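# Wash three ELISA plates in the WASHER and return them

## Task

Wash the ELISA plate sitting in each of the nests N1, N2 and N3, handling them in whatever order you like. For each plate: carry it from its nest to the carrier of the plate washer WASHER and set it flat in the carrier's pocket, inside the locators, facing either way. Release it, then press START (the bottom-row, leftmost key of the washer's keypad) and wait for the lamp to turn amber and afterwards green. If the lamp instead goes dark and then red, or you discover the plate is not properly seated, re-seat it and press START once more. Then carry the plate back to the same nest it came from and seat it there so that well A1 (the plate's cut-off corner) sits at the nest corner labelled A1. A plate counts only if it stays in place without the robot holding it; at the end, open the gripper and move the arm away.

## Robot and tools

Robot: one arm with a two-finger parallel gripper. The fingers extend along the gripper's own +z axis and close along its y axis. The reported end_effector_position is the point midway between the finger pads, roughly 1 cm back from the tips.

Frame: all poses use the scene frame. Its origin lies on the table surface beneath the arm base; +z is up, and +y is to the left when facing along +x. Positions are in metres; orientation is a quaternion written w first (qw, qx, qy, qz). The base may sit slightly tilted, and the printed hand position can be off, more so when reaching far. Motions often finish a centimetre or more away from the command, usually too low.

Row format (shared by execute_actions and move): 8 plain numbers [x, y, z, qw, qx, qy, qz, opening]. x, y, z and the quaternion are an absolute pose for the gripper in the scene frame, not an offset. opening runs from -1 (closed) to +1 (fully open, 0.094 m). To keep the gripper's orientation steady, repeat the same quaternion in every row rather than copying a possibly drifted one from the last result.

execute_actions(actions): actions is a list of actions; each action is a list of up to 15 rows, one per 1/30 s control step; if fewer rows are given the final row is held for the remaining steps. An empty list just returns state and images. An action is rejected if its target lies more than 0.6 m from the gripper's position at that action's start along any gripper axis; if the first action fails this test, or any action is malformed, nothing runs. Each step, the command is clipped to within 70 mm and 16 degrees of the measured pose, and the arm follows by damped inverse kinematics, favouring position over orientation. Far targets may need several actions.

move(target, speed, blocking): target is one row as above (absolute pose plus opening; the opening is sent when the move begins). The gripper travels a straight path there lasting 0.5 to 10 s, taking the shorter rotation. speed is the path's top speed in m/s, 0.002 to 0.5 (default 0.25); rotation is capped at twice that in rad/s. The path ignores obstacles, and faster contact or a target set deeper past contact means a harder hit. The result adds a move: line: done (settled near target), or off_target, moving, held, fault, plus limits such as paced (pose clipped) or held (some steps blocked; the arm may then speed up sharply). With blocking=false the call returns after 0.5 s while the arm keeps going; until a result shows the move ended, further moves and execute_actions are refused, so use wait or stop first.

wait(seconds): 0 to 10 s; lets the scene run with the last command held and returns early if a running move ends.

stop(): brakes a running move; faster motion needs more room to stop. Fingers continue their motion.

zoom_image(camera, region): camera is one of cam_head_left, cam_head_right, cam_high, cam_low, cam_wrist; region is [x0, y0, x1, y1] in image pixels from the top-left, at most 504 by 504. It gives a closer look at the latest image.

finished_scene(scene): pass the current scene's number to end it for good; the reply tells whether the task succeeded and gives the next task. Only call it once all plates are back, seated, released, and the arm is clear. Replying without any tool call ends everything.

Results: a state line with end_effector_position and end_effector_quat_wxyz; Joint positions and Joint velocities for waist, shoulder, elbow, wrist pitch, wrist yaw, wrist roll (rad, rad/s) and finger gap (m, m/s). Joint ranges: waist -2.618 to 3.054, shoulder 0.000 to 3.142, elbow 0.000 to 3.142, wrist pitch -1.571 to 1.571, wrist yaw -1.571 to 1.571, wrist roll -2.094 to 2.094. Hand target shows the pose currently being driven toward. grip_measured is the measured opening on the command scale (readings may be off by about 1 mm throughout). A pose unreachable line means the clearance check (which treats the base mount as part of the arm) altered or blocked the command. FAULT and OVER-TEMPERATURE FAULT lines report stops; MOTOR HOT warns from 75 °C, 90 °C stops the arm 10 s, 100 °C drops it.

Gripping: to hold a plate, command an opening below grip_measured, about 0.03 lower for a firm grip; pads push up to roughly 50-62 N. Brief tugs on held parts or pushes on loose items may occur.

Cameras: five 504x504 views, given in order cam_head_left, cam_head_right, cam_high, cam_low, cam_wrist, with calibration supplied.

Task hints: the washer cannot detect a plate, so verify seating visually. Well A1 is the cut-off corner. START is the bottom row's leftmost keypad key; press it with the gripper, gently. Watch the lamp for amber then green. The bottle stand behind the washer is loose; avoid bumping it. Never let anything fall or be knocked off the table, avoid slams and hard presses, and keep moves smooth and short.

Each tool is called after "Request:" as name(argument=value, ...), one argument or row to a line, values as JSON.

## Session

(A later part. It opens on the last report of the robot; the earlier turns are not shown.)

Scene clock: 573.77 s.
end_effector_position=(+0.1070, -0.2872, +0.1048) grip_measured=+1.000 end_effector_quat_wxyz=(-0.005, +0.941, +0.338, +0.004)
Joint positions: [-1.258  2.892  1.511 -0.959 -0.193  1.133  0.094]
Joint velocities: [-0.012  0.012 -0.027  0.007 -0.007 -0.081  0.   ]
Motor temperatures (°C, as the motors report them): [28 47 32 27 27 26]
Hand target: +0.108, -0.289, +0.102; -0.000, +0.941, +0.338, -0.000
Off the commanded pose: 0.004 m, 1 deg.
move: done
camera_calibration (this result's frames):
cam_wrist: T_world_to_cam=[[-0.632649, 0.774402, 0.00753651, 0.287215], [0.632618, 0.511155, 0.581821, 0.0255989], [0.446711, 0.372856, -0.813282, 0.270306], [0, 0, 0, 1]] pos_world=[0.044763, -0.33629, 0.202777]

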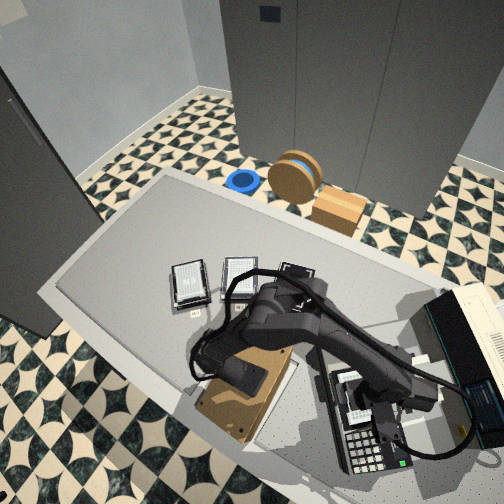

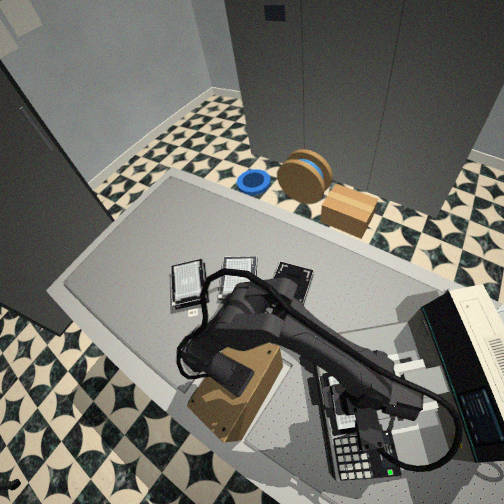

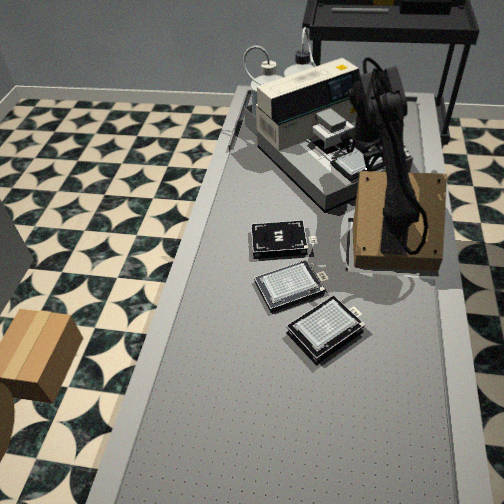

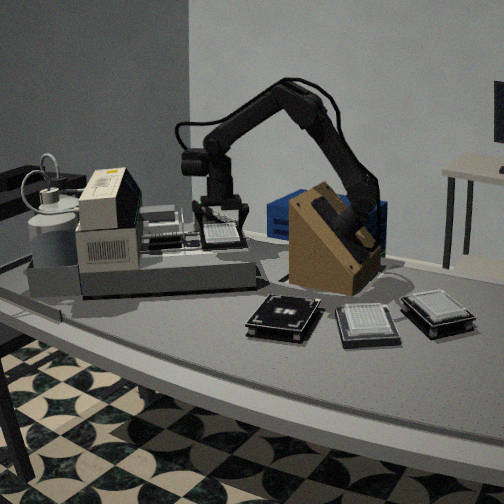

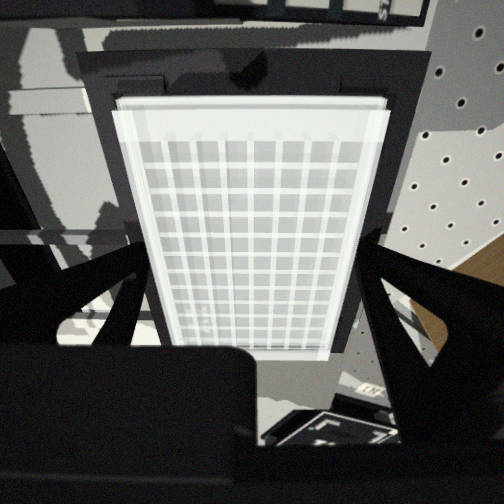

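Request:
execute_actions(
  actions=[
    [[0.108,-0.289,0.102,0,0.941,0.338,0,0.82]],
    [[0.108,-0.289,0.102,0,0.941,0.338,0,0.715]],
  ],
)

Request:
move(
  target=[0.108,-0.290,0.19,0,0.941,0.338,0,0.715],
  speed=0.08,
)

Request:
move(
  target=[0.29,-0.13,0.19,0,0.819,0.574,0,0.715],
  speed=0.25,
)

Request:
move(
  target=[0.335,0.022,0.14,0,-0.108,0.9942,0,0.715],
  speed=0.3,
)

Request:
move(
  target=[0.3305,0.0195,0.075,0,-0.102,0.9948,0,0.715],
  speed=0.05,
)

Scene clock: 583.37 s.
end_effector_position=(+0.1070, -0.2874, +0.1046) grip_measured=+0.760 end_effector_quat_wxyz=(-0.004, +0.941, +0.338, +0.004)
Joint positions: [-1.258  2.892  1.51  -0.957 -0.193  1.134  0.083]
Joint velocities: [-0.027 -0.002  0.002  0.051  0.051 -0.051 -0.001]
Motor temperatures (°C, as the motors report them): [28 46 31 27 27 26]
Hand target: +0.108, -0.289, +0.102; -0.000, +0.941, +0.338, -0.000
Off the commanded pose: 0.003 m, 1 deg.
camera_calibration (this result's frames):
cam_wrist: T_world_to_cam=[[-0.632519, 0.774518, 0.00651884, 0.287518], [0.632543, 0.51168, 0.58144, 0.0259963], [0.447, 0.371895, -0.813563, 0.269953], [0, 0, 0, 1]] pos_world=[0.0447474, -0.336384, 0.202634]

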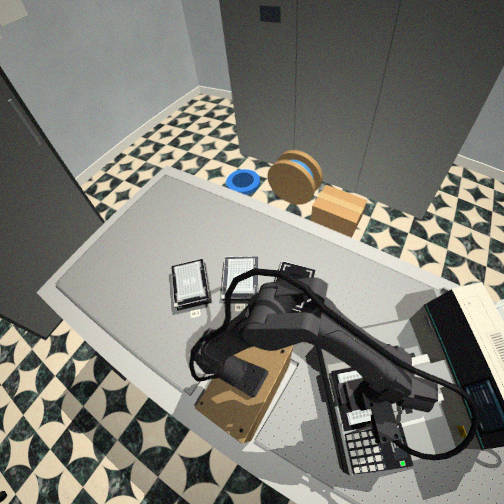

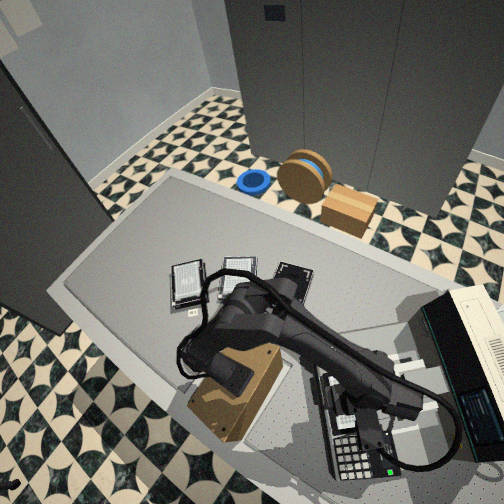

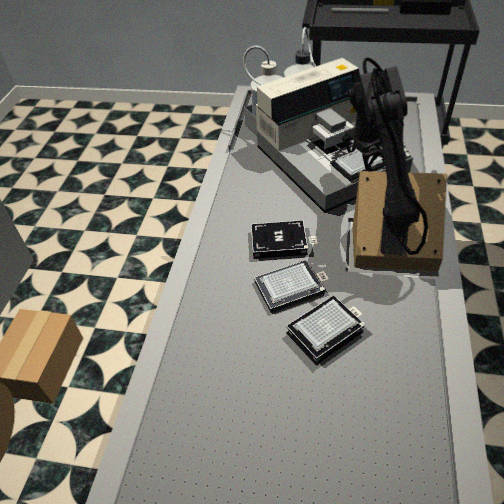

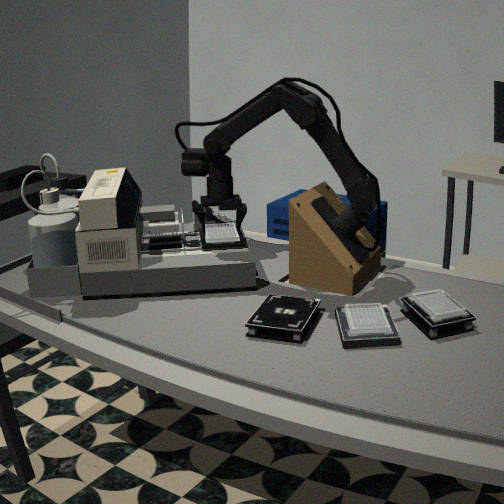

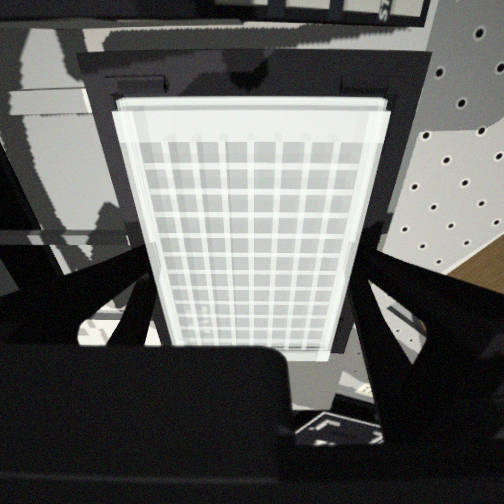

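Scene clock: 584.97 s.
end_effector_position=(+0.1116, -0.2862, +0.1700) grip_measured=+0.760 end_effector_quat_wxyz=(-0.020, +0.942, +0.336, +0.006)
Joint positions: [-1.278  2.857  1.723 -1.239 -0.179  1.116  0.083]
Joint velocities: [ 0.002 -0.002 -0.002 -0.051  0.051  0.066  0.   ]
Motor temperatures (°C, as the motors report them): [28 46 31 27 27 26]
Hand target: +0.110, -0.291, +0.189; +0.000, +0.941, +0.338, +0.000
Off the commanded pose: 0.021 m, 2 deg.
move: off_target
camera_calibration (this result's frames):
cam_wrist: T_world_to_cam=[[-0.630534, 0.775398, 0.0344164, 0.284366], [0.637765, 0.492323, 0.592346, -0.0235118], [0.44236, 0.395444, -0.804949, 0.32643], [0, 0, 0, 1]] pos_world=[0.0498979, -0.338006, 0.266899]

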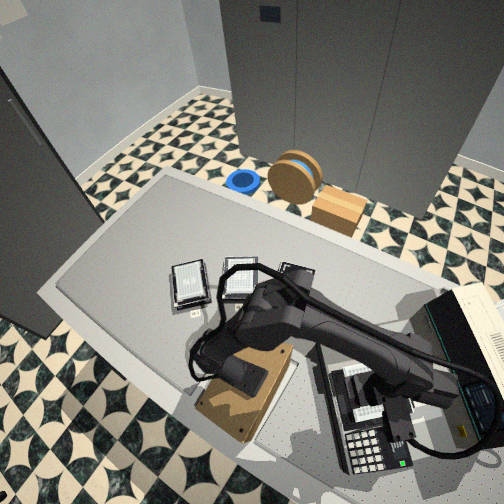

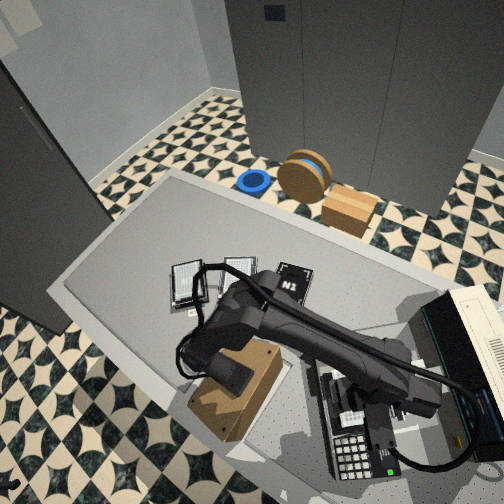

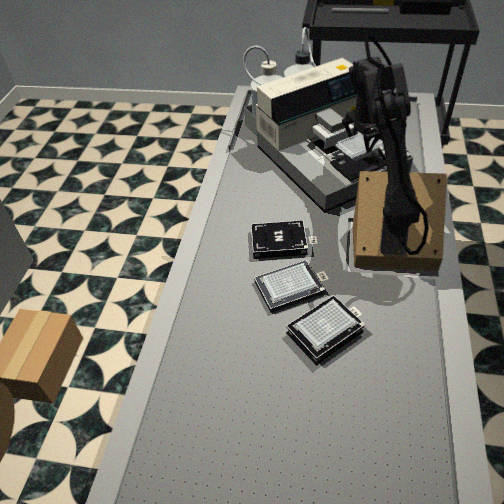

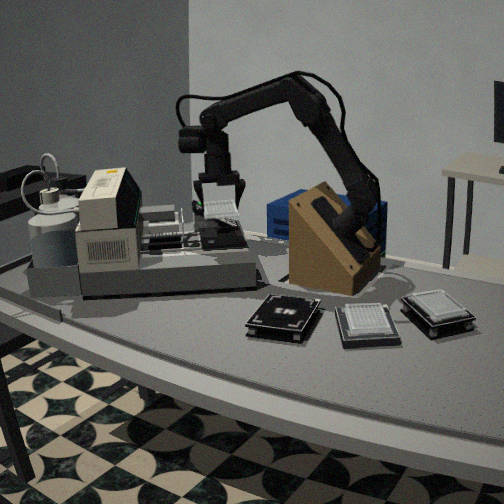

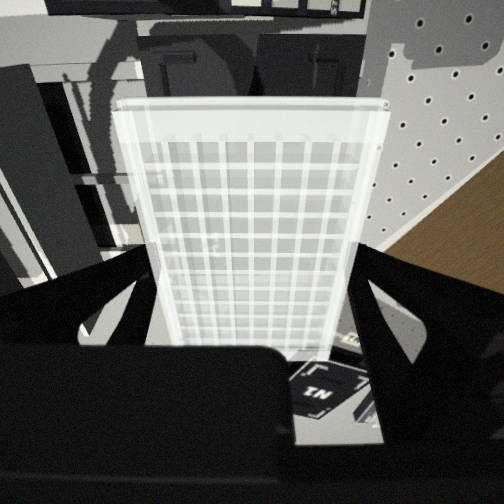

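Scene clock: 586.50 s.
end_effector_position=(+0.2815, -0.1323, +0.1728) grip_measured=+0.760 end_effector_quat_wxyz=(-0.015, +0.824, +0.566, -0.012)
Joint positions: [-0.716  2.518  1.576 -1.262 -0.511  1.051  0.083]
Joint velocities: [-0.012  0.012  0.017 -0.007 -0.007 -0.007 -0.   ]
Motor temperatures (°C, as the motors report them): [28 46 31 27 27 26]
Hand target: +0.286, -0.133, +0.189; +0.002, +0.822, +0.570, -0.007
Off the commanded pose: 0.019 m, 2 deg.
move: off_target
camera_calibration (this result's frames):
cam_wrist: T_world_to_cam=[[-0.931215, 0.362272, 0.0399625, 0.301013], [0.31891, 0.756815, 0.57055, -0.0807719], [0.17645, 0.544049, -0.82029, 0.289779], [0, 0, 0, 1]] pos_world=[0.254935, -0.205573, 0.271758]

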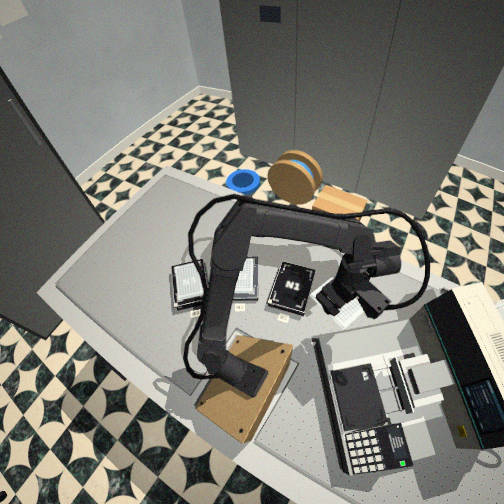

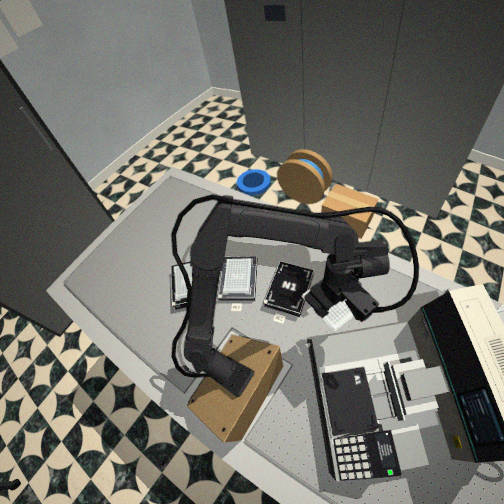

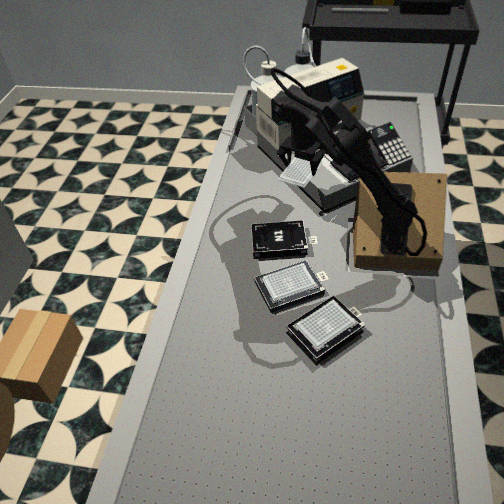

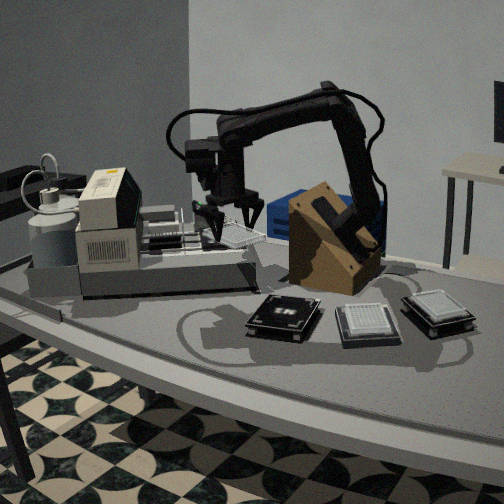

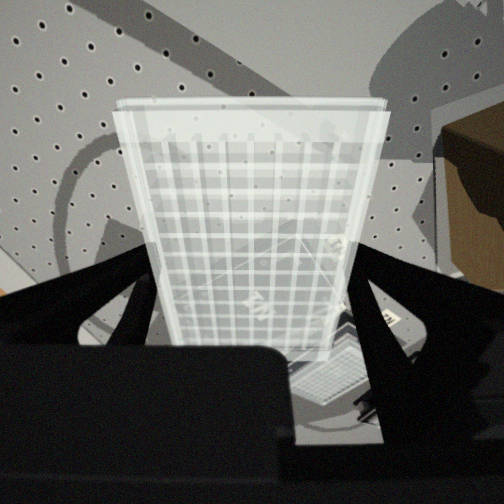

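Scene clock: 590.67 s.
end_effector_position=(+0.3280, +0.0169, +0.1327) grip_measured=+0.760 end_effector_quat_wxyz=(-0.023, -0.092, +0.995, -0.002)
Joint positions: [-0.326  2.204  1.39  -1.149 -0.683 -0.655  0.083]
Joint velocities: [-0.002 -0.017 -0.012 -0.007  0.022  0.007  0.   ]
Motor temperatures (°C, as the motors report them): [28 45 31 27 27 26]
Hand target: +0.333, +0.019, +0.140; -0.003, -0.106, +0.994, -0.005
Off the commanded pose: 0.011 m, 3 deg.
move: off_target
camera_calibration (this result's frames):
cam_wrist: T_world_to_cam=[[0.179724, -0.983716, 0.00169221, -0.0446046], [-0.779001, -0.141272, 0.6109, 0.184237], [-0.600713, -0.111111, -0.791706, 0.429759], [0, 0, 0, 1]] pos_world=[0.409699, 0.0299003, 0.227768]

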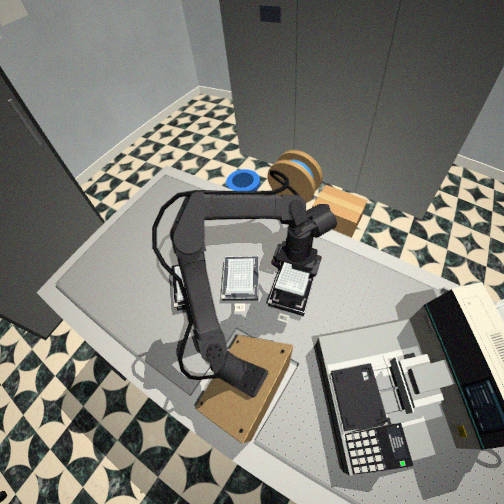

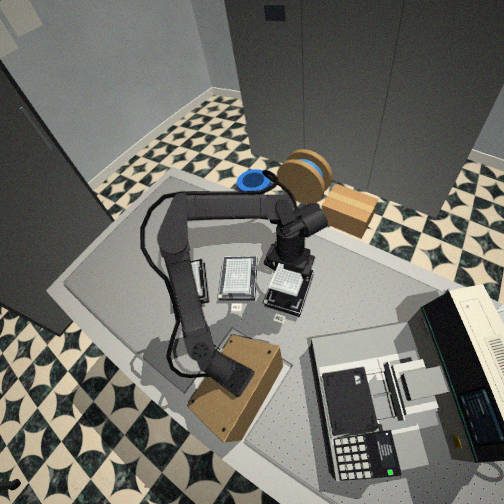

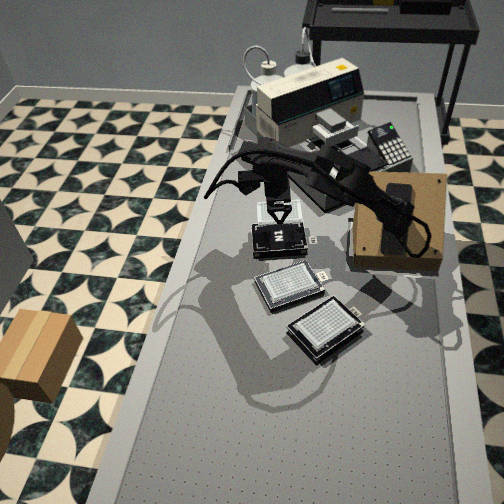

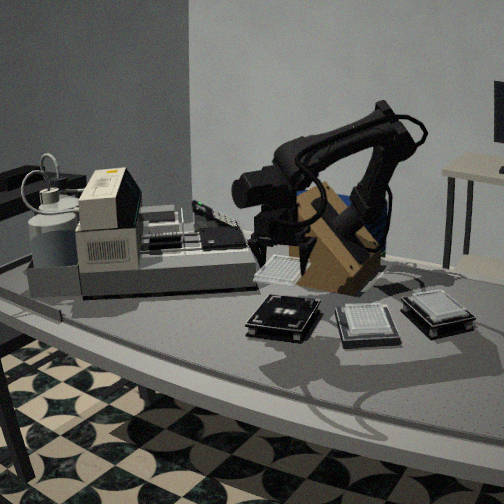

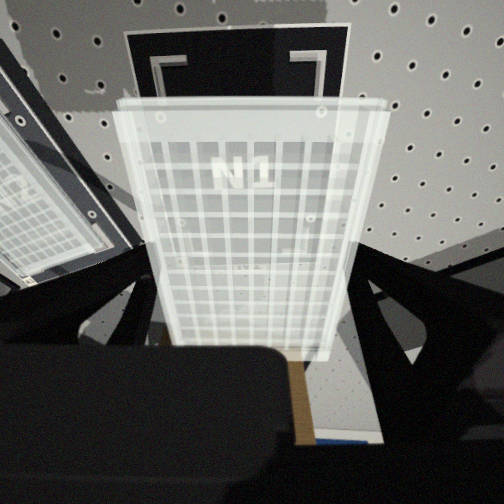

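Scene clock: 592.33 s.
end_effector_position=(+0.3266, +0.0210, +0.0748) grip_measured=+0.760 end_effector_quat_wxyz=(-0.011, -0.104, +0.995, -0.005)
Joint positions: [-0.211  2.204  1.214 -0.848 -0.727 -0.516  0.083]
Joint velocities: [-0.002 -0.007 -0.012  0.022 -0.037 -0.022 -0.   ]
Motor temperatures (°C, as the motors report them): [29 45 31 27 27 26]
Hand target: +0.329, +0.019, +0.075; -0.001, -0.102, +0.995, -0.002
Off the commanded pose: 0.004 m, 1 deg.
move: done
camera_calibration (this result's frames):
cam_wrist: T_world_to_cam=[[0.203162, -0.979106, 0.00879357, -0.048518], [-0.790478, -0.15871, 0.59157, 0.224736], [-0.577814, -0.127136, -0.806205, 0.377444], [0, 0, 0, 1]] pos_world=[0.405598, 0.0361501, 0.171777]

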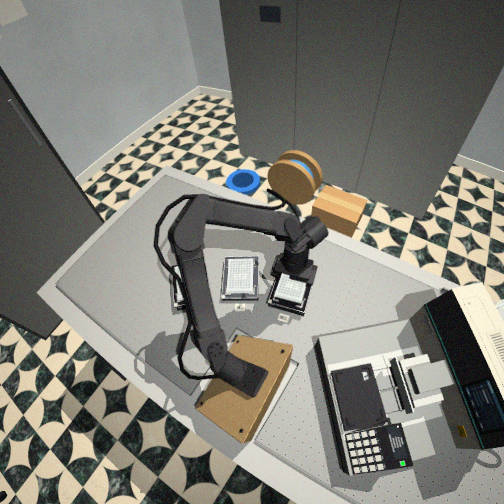

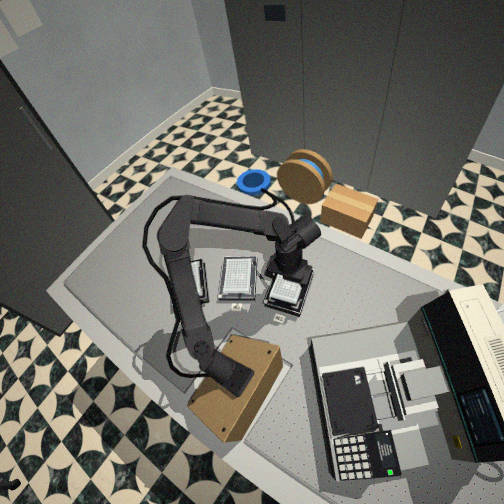

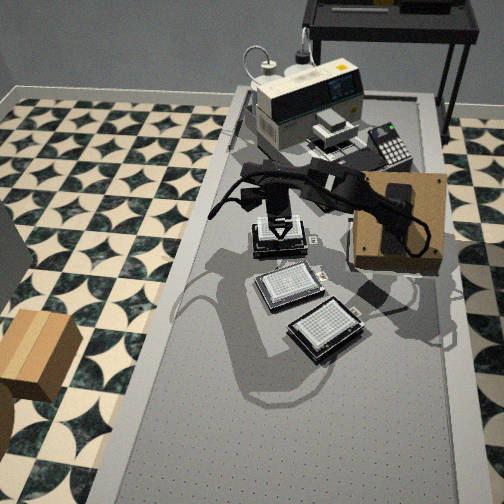

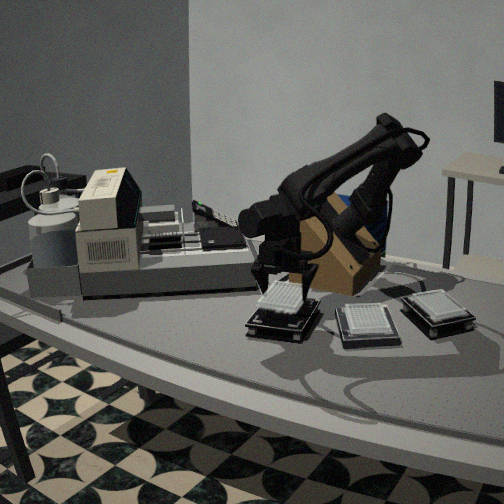

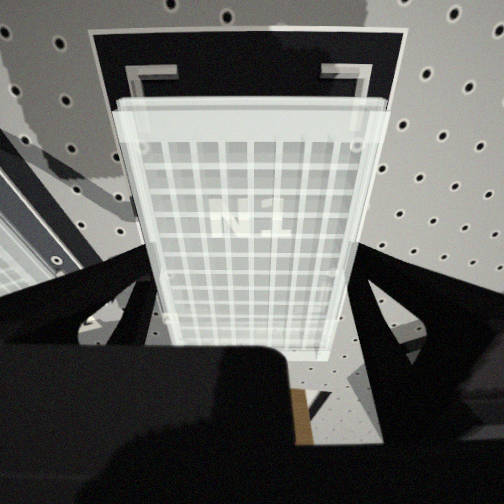

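Request:
move(
  target=[0.3298,0.0192,0.047,0,-0.102,0.9948,0,0.715],
  speed=0.025,
)

Request:
zoom_image(
  camera="cam_wrist",
  region=[40,0,470,300],
)

Scene clock: 597.33 s.
end_effector_position=(+0.3288, +0.0219, +0.0500) grip_measured=+0.760 end_effector_quat_wxyz=(-0.006, -0.106, +0.994, -0.006)
Joint positions: [-0.159  2.225  1.166 -0.719 -0.74  -0.442  0.083]
Joint velocities: [-0.002  0.022 -0.022 -0.037  0.022  0.007 -0.002]
Motor temperatures (°C, as the motors report them): [29 44 30 27 27 26]
Hand target: +0.329, +0.019, +0.047; -0.000, -0.102, +0.995, -0.001
Off the commanded pose: 0.004 m, 1 deg.
move: done
camera_calibration (this result's frames):
cam_wrist: T_world_to_cam=[[0.207205, -0.978215, 0.0126709, -0.0494176], [-0.796009, -0.161052, 0.583466, 0.243536], [-0.568714, -0.130983, -0.812039, 0.356275], [0, 0, 0, 1]] pos_world=[0.406715, 0.037547, 0.14784]

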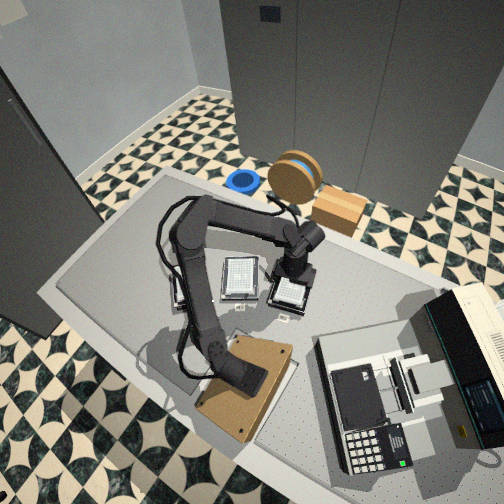

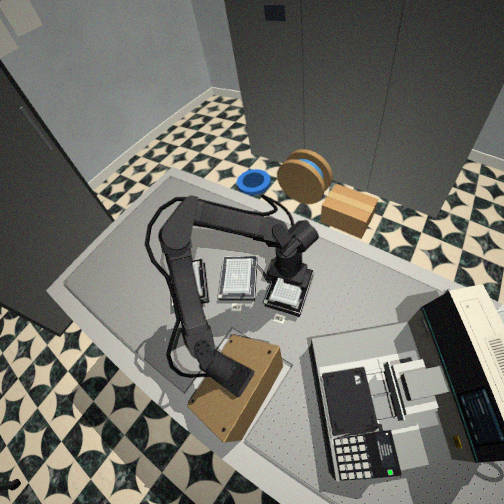

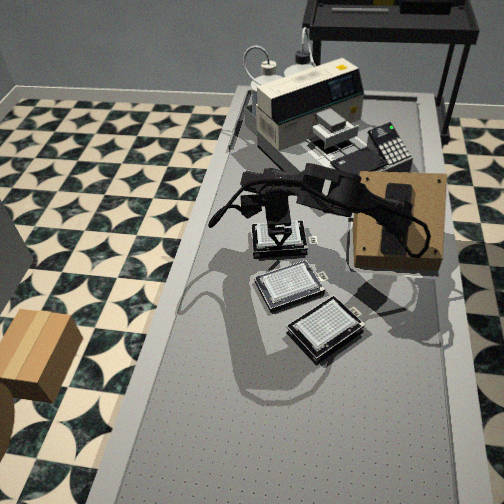

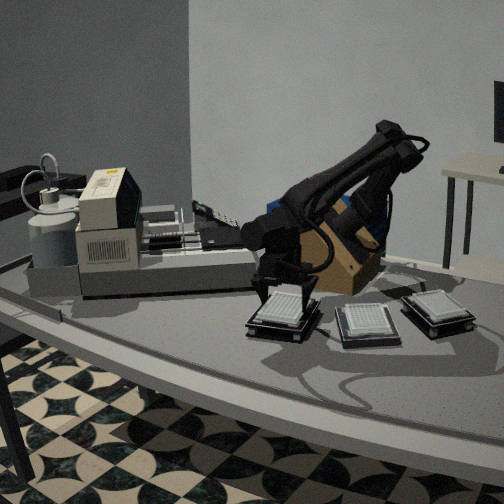

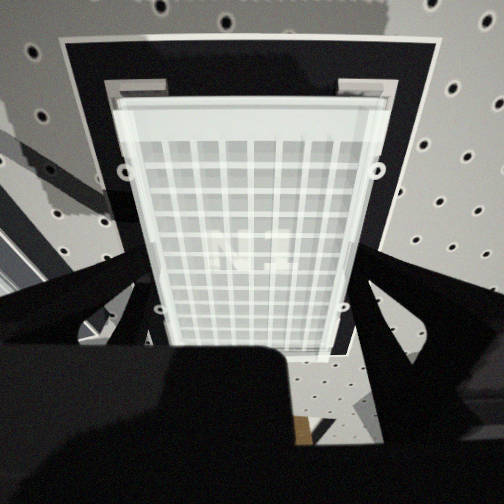

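Region (40, 0, 470, 300) of cam_wrist's 504x504 image, scaled by 1.172, with more detail than that image has; it fills the top 352 rows of this view, and the rest is white.

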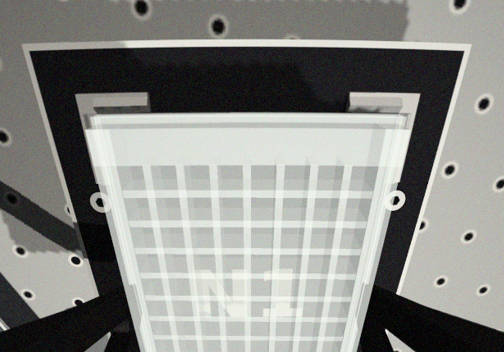

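Aligned, ~2–3 mm above seat; release.

Request:
execute_actions(
  actions=[
    [[0.329,0.019,0.047,0,-0.102,0.9948,0,0.75],[0.329,0.019,0.047,0,-0.102,0.9948,0,0.77],[0.329,0.019,0.047,0,-0.102,0.9948,0,0.79],[0.329,0.019,0.047,0,-0.102,0.9948,0,0.85]],
    [[0.329,0.019,0.047,0,-0.102,0.9948,0,1]],
  ],
)

Request:
zoom_image(
  camera="cam_wrist",
  region=[40,0,470,300],
)

Request:
move(
  target=[0.336,0.022,0.2,0,-0.102,0.9948,0,1],
  speed=0.1,
)

Request:
zoom_image(
  camera="cam_low",
  region=[240,270,490,360],
)

Scene clock: 610.10 s.
end_effector_position=(+0.3295, +0.0223, +0.0500) grip_measured=+1.000 end_effector_quat_wxyz=(-0.004, -0.107, +0.994, -0.005)
Joint positions: [-0.159  2.225  1.166 -0.715 -0.744 -0.441  0.094]
Joint velocities: [-0.007 -0.012  0.017 -0.037  0.022 -0.007  0.   ]
Motor temperatures (°C, as the motors report them): [30 42 30 27 27 26]
Hand target: +0.329, +0.019, +0.047; -0.000, -0.102, +0.995, -0.000
Off the commanded pose: 0.004 m, 1 deg.
camera_calibration (this result's frames):
cam_wrist: T_world_to_cam=[[0.20883, -0.977892, 0.0108416, -0.0496614], [-0.797398, -0.163846, 0.580784, 0.244809], [-0.566168, -0.12993, -0.813985, 0.355873], [0, 0, 0, 1]] pos_world=[0.407065, 0.0377863, 0.148033]

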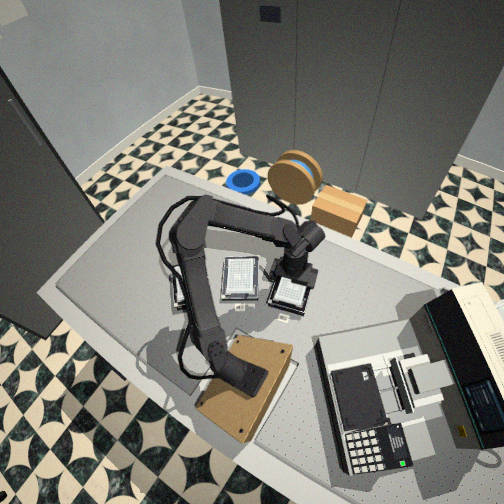

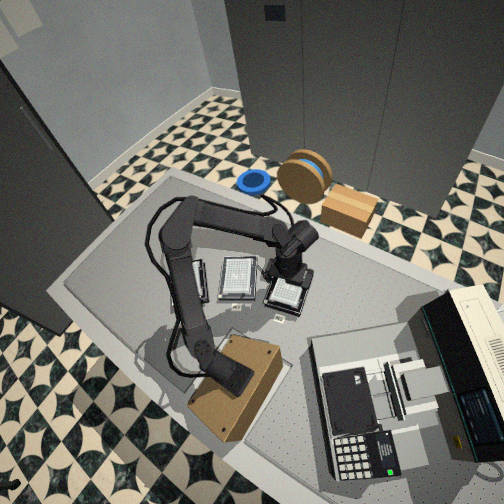

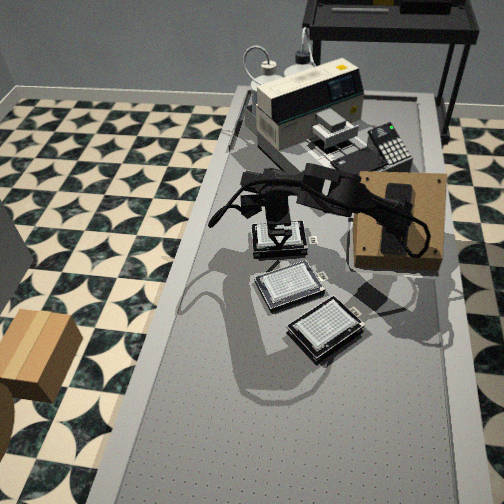

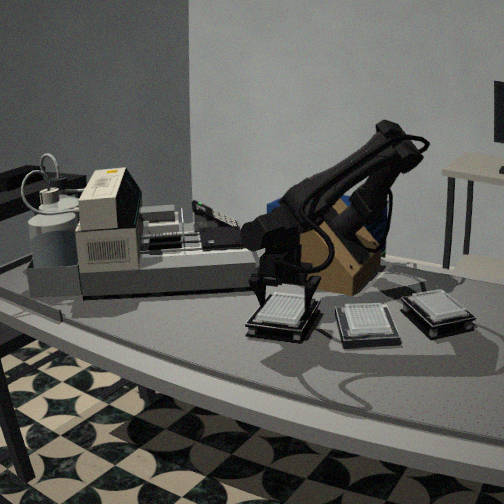

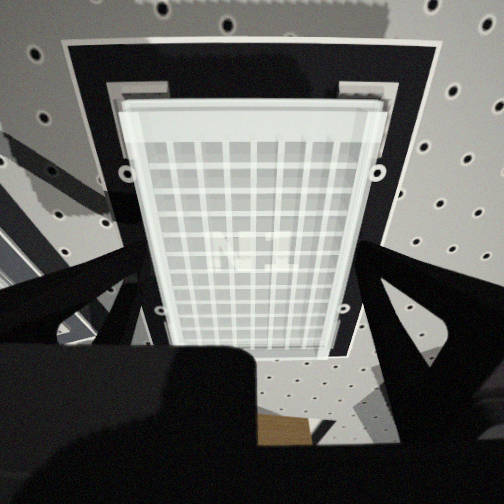

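Region (40, 0, 470, 300) of cam_wrist's 504x504 image, scaled by 1.172, with more detail than that image has; it fills the top 352 rows of this view, and the rest is white.

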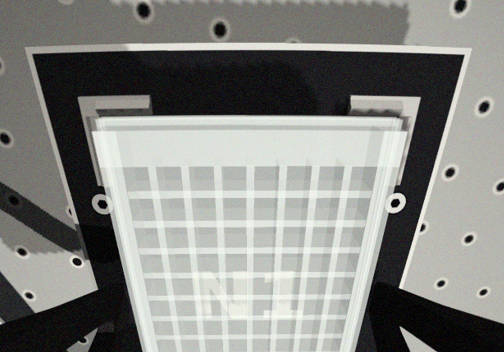

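Scene clock: 612.20 s.
end_effector_position=(+0.3373, +0.0257, +0.1883) grip_measured=+1.000 end_effector_quat_wxyz=(-0.010, -0.105, +0.994, +0.006)
Joint positions: [-0.408  2.205  1.579 -1.383 -0.679 -0.768  0.094]
Joint velocities: [-0.012 -0.017 -0.022  0.007 -0.066 -0.066  0.   ]
Motor temperatures (°C, as the motors report them): [30 42 30 27 27 26]
Hand target: +0.340, +0.023, +0.199; +0.001, -0.103, +0.995, +0.004
Off the commanded pose: 0.012 m, 1 deg.
move: off_target
camera_calibration (this result's frames):
cam_wrist: T_world_to_cam=[[0.20426, -0.978822, -0.0136487, -0.0432683], [-0.789597, -0.172982, 0.58874, 0.16735], [-0.578632, -0.109479, -0.808207, 0.475939], [0, 0, 0, 1]] pos_world=[0.41637, 0.0387016, 0.285541]

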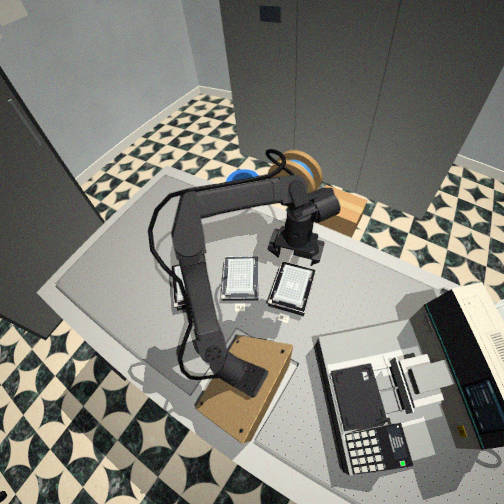

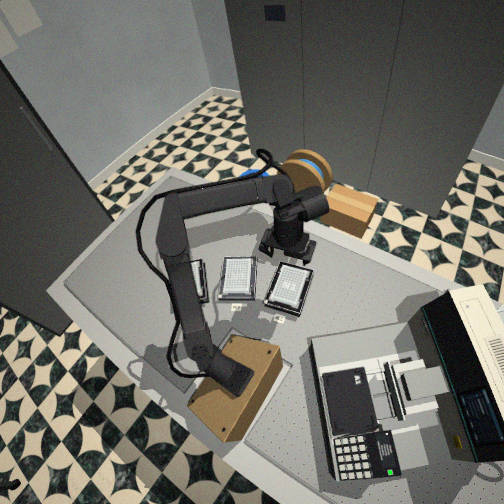

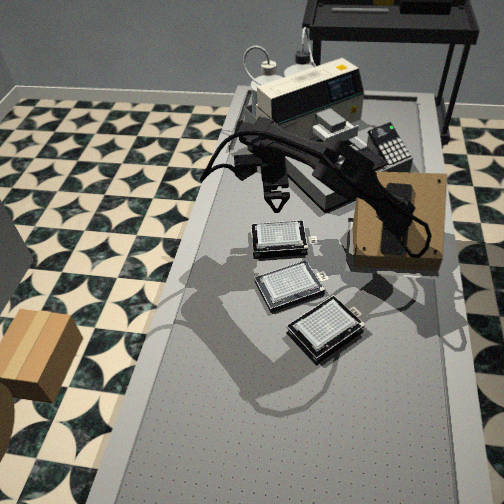

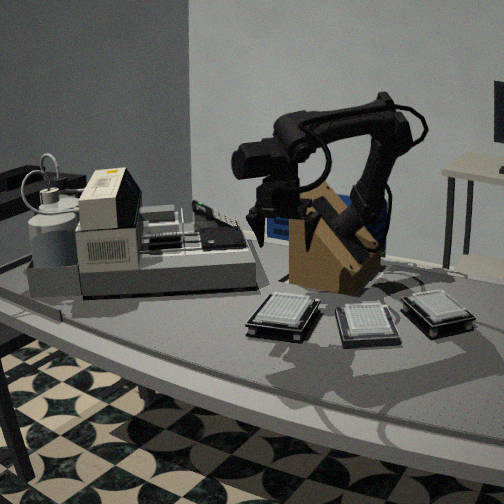

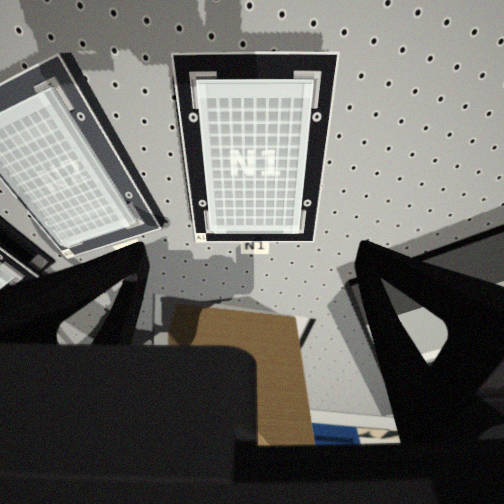

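Region (240, 270, 490, 360) of cam_low's 504x504 image, scaled by 2.016, with more detail than that image has; it fills the top 181 rows of this view, and the rest is white.

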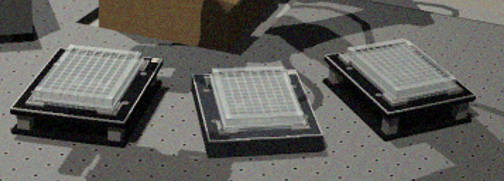

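Request:
finished_scene(
  scene=2,
)

The scene is finished: the task was done.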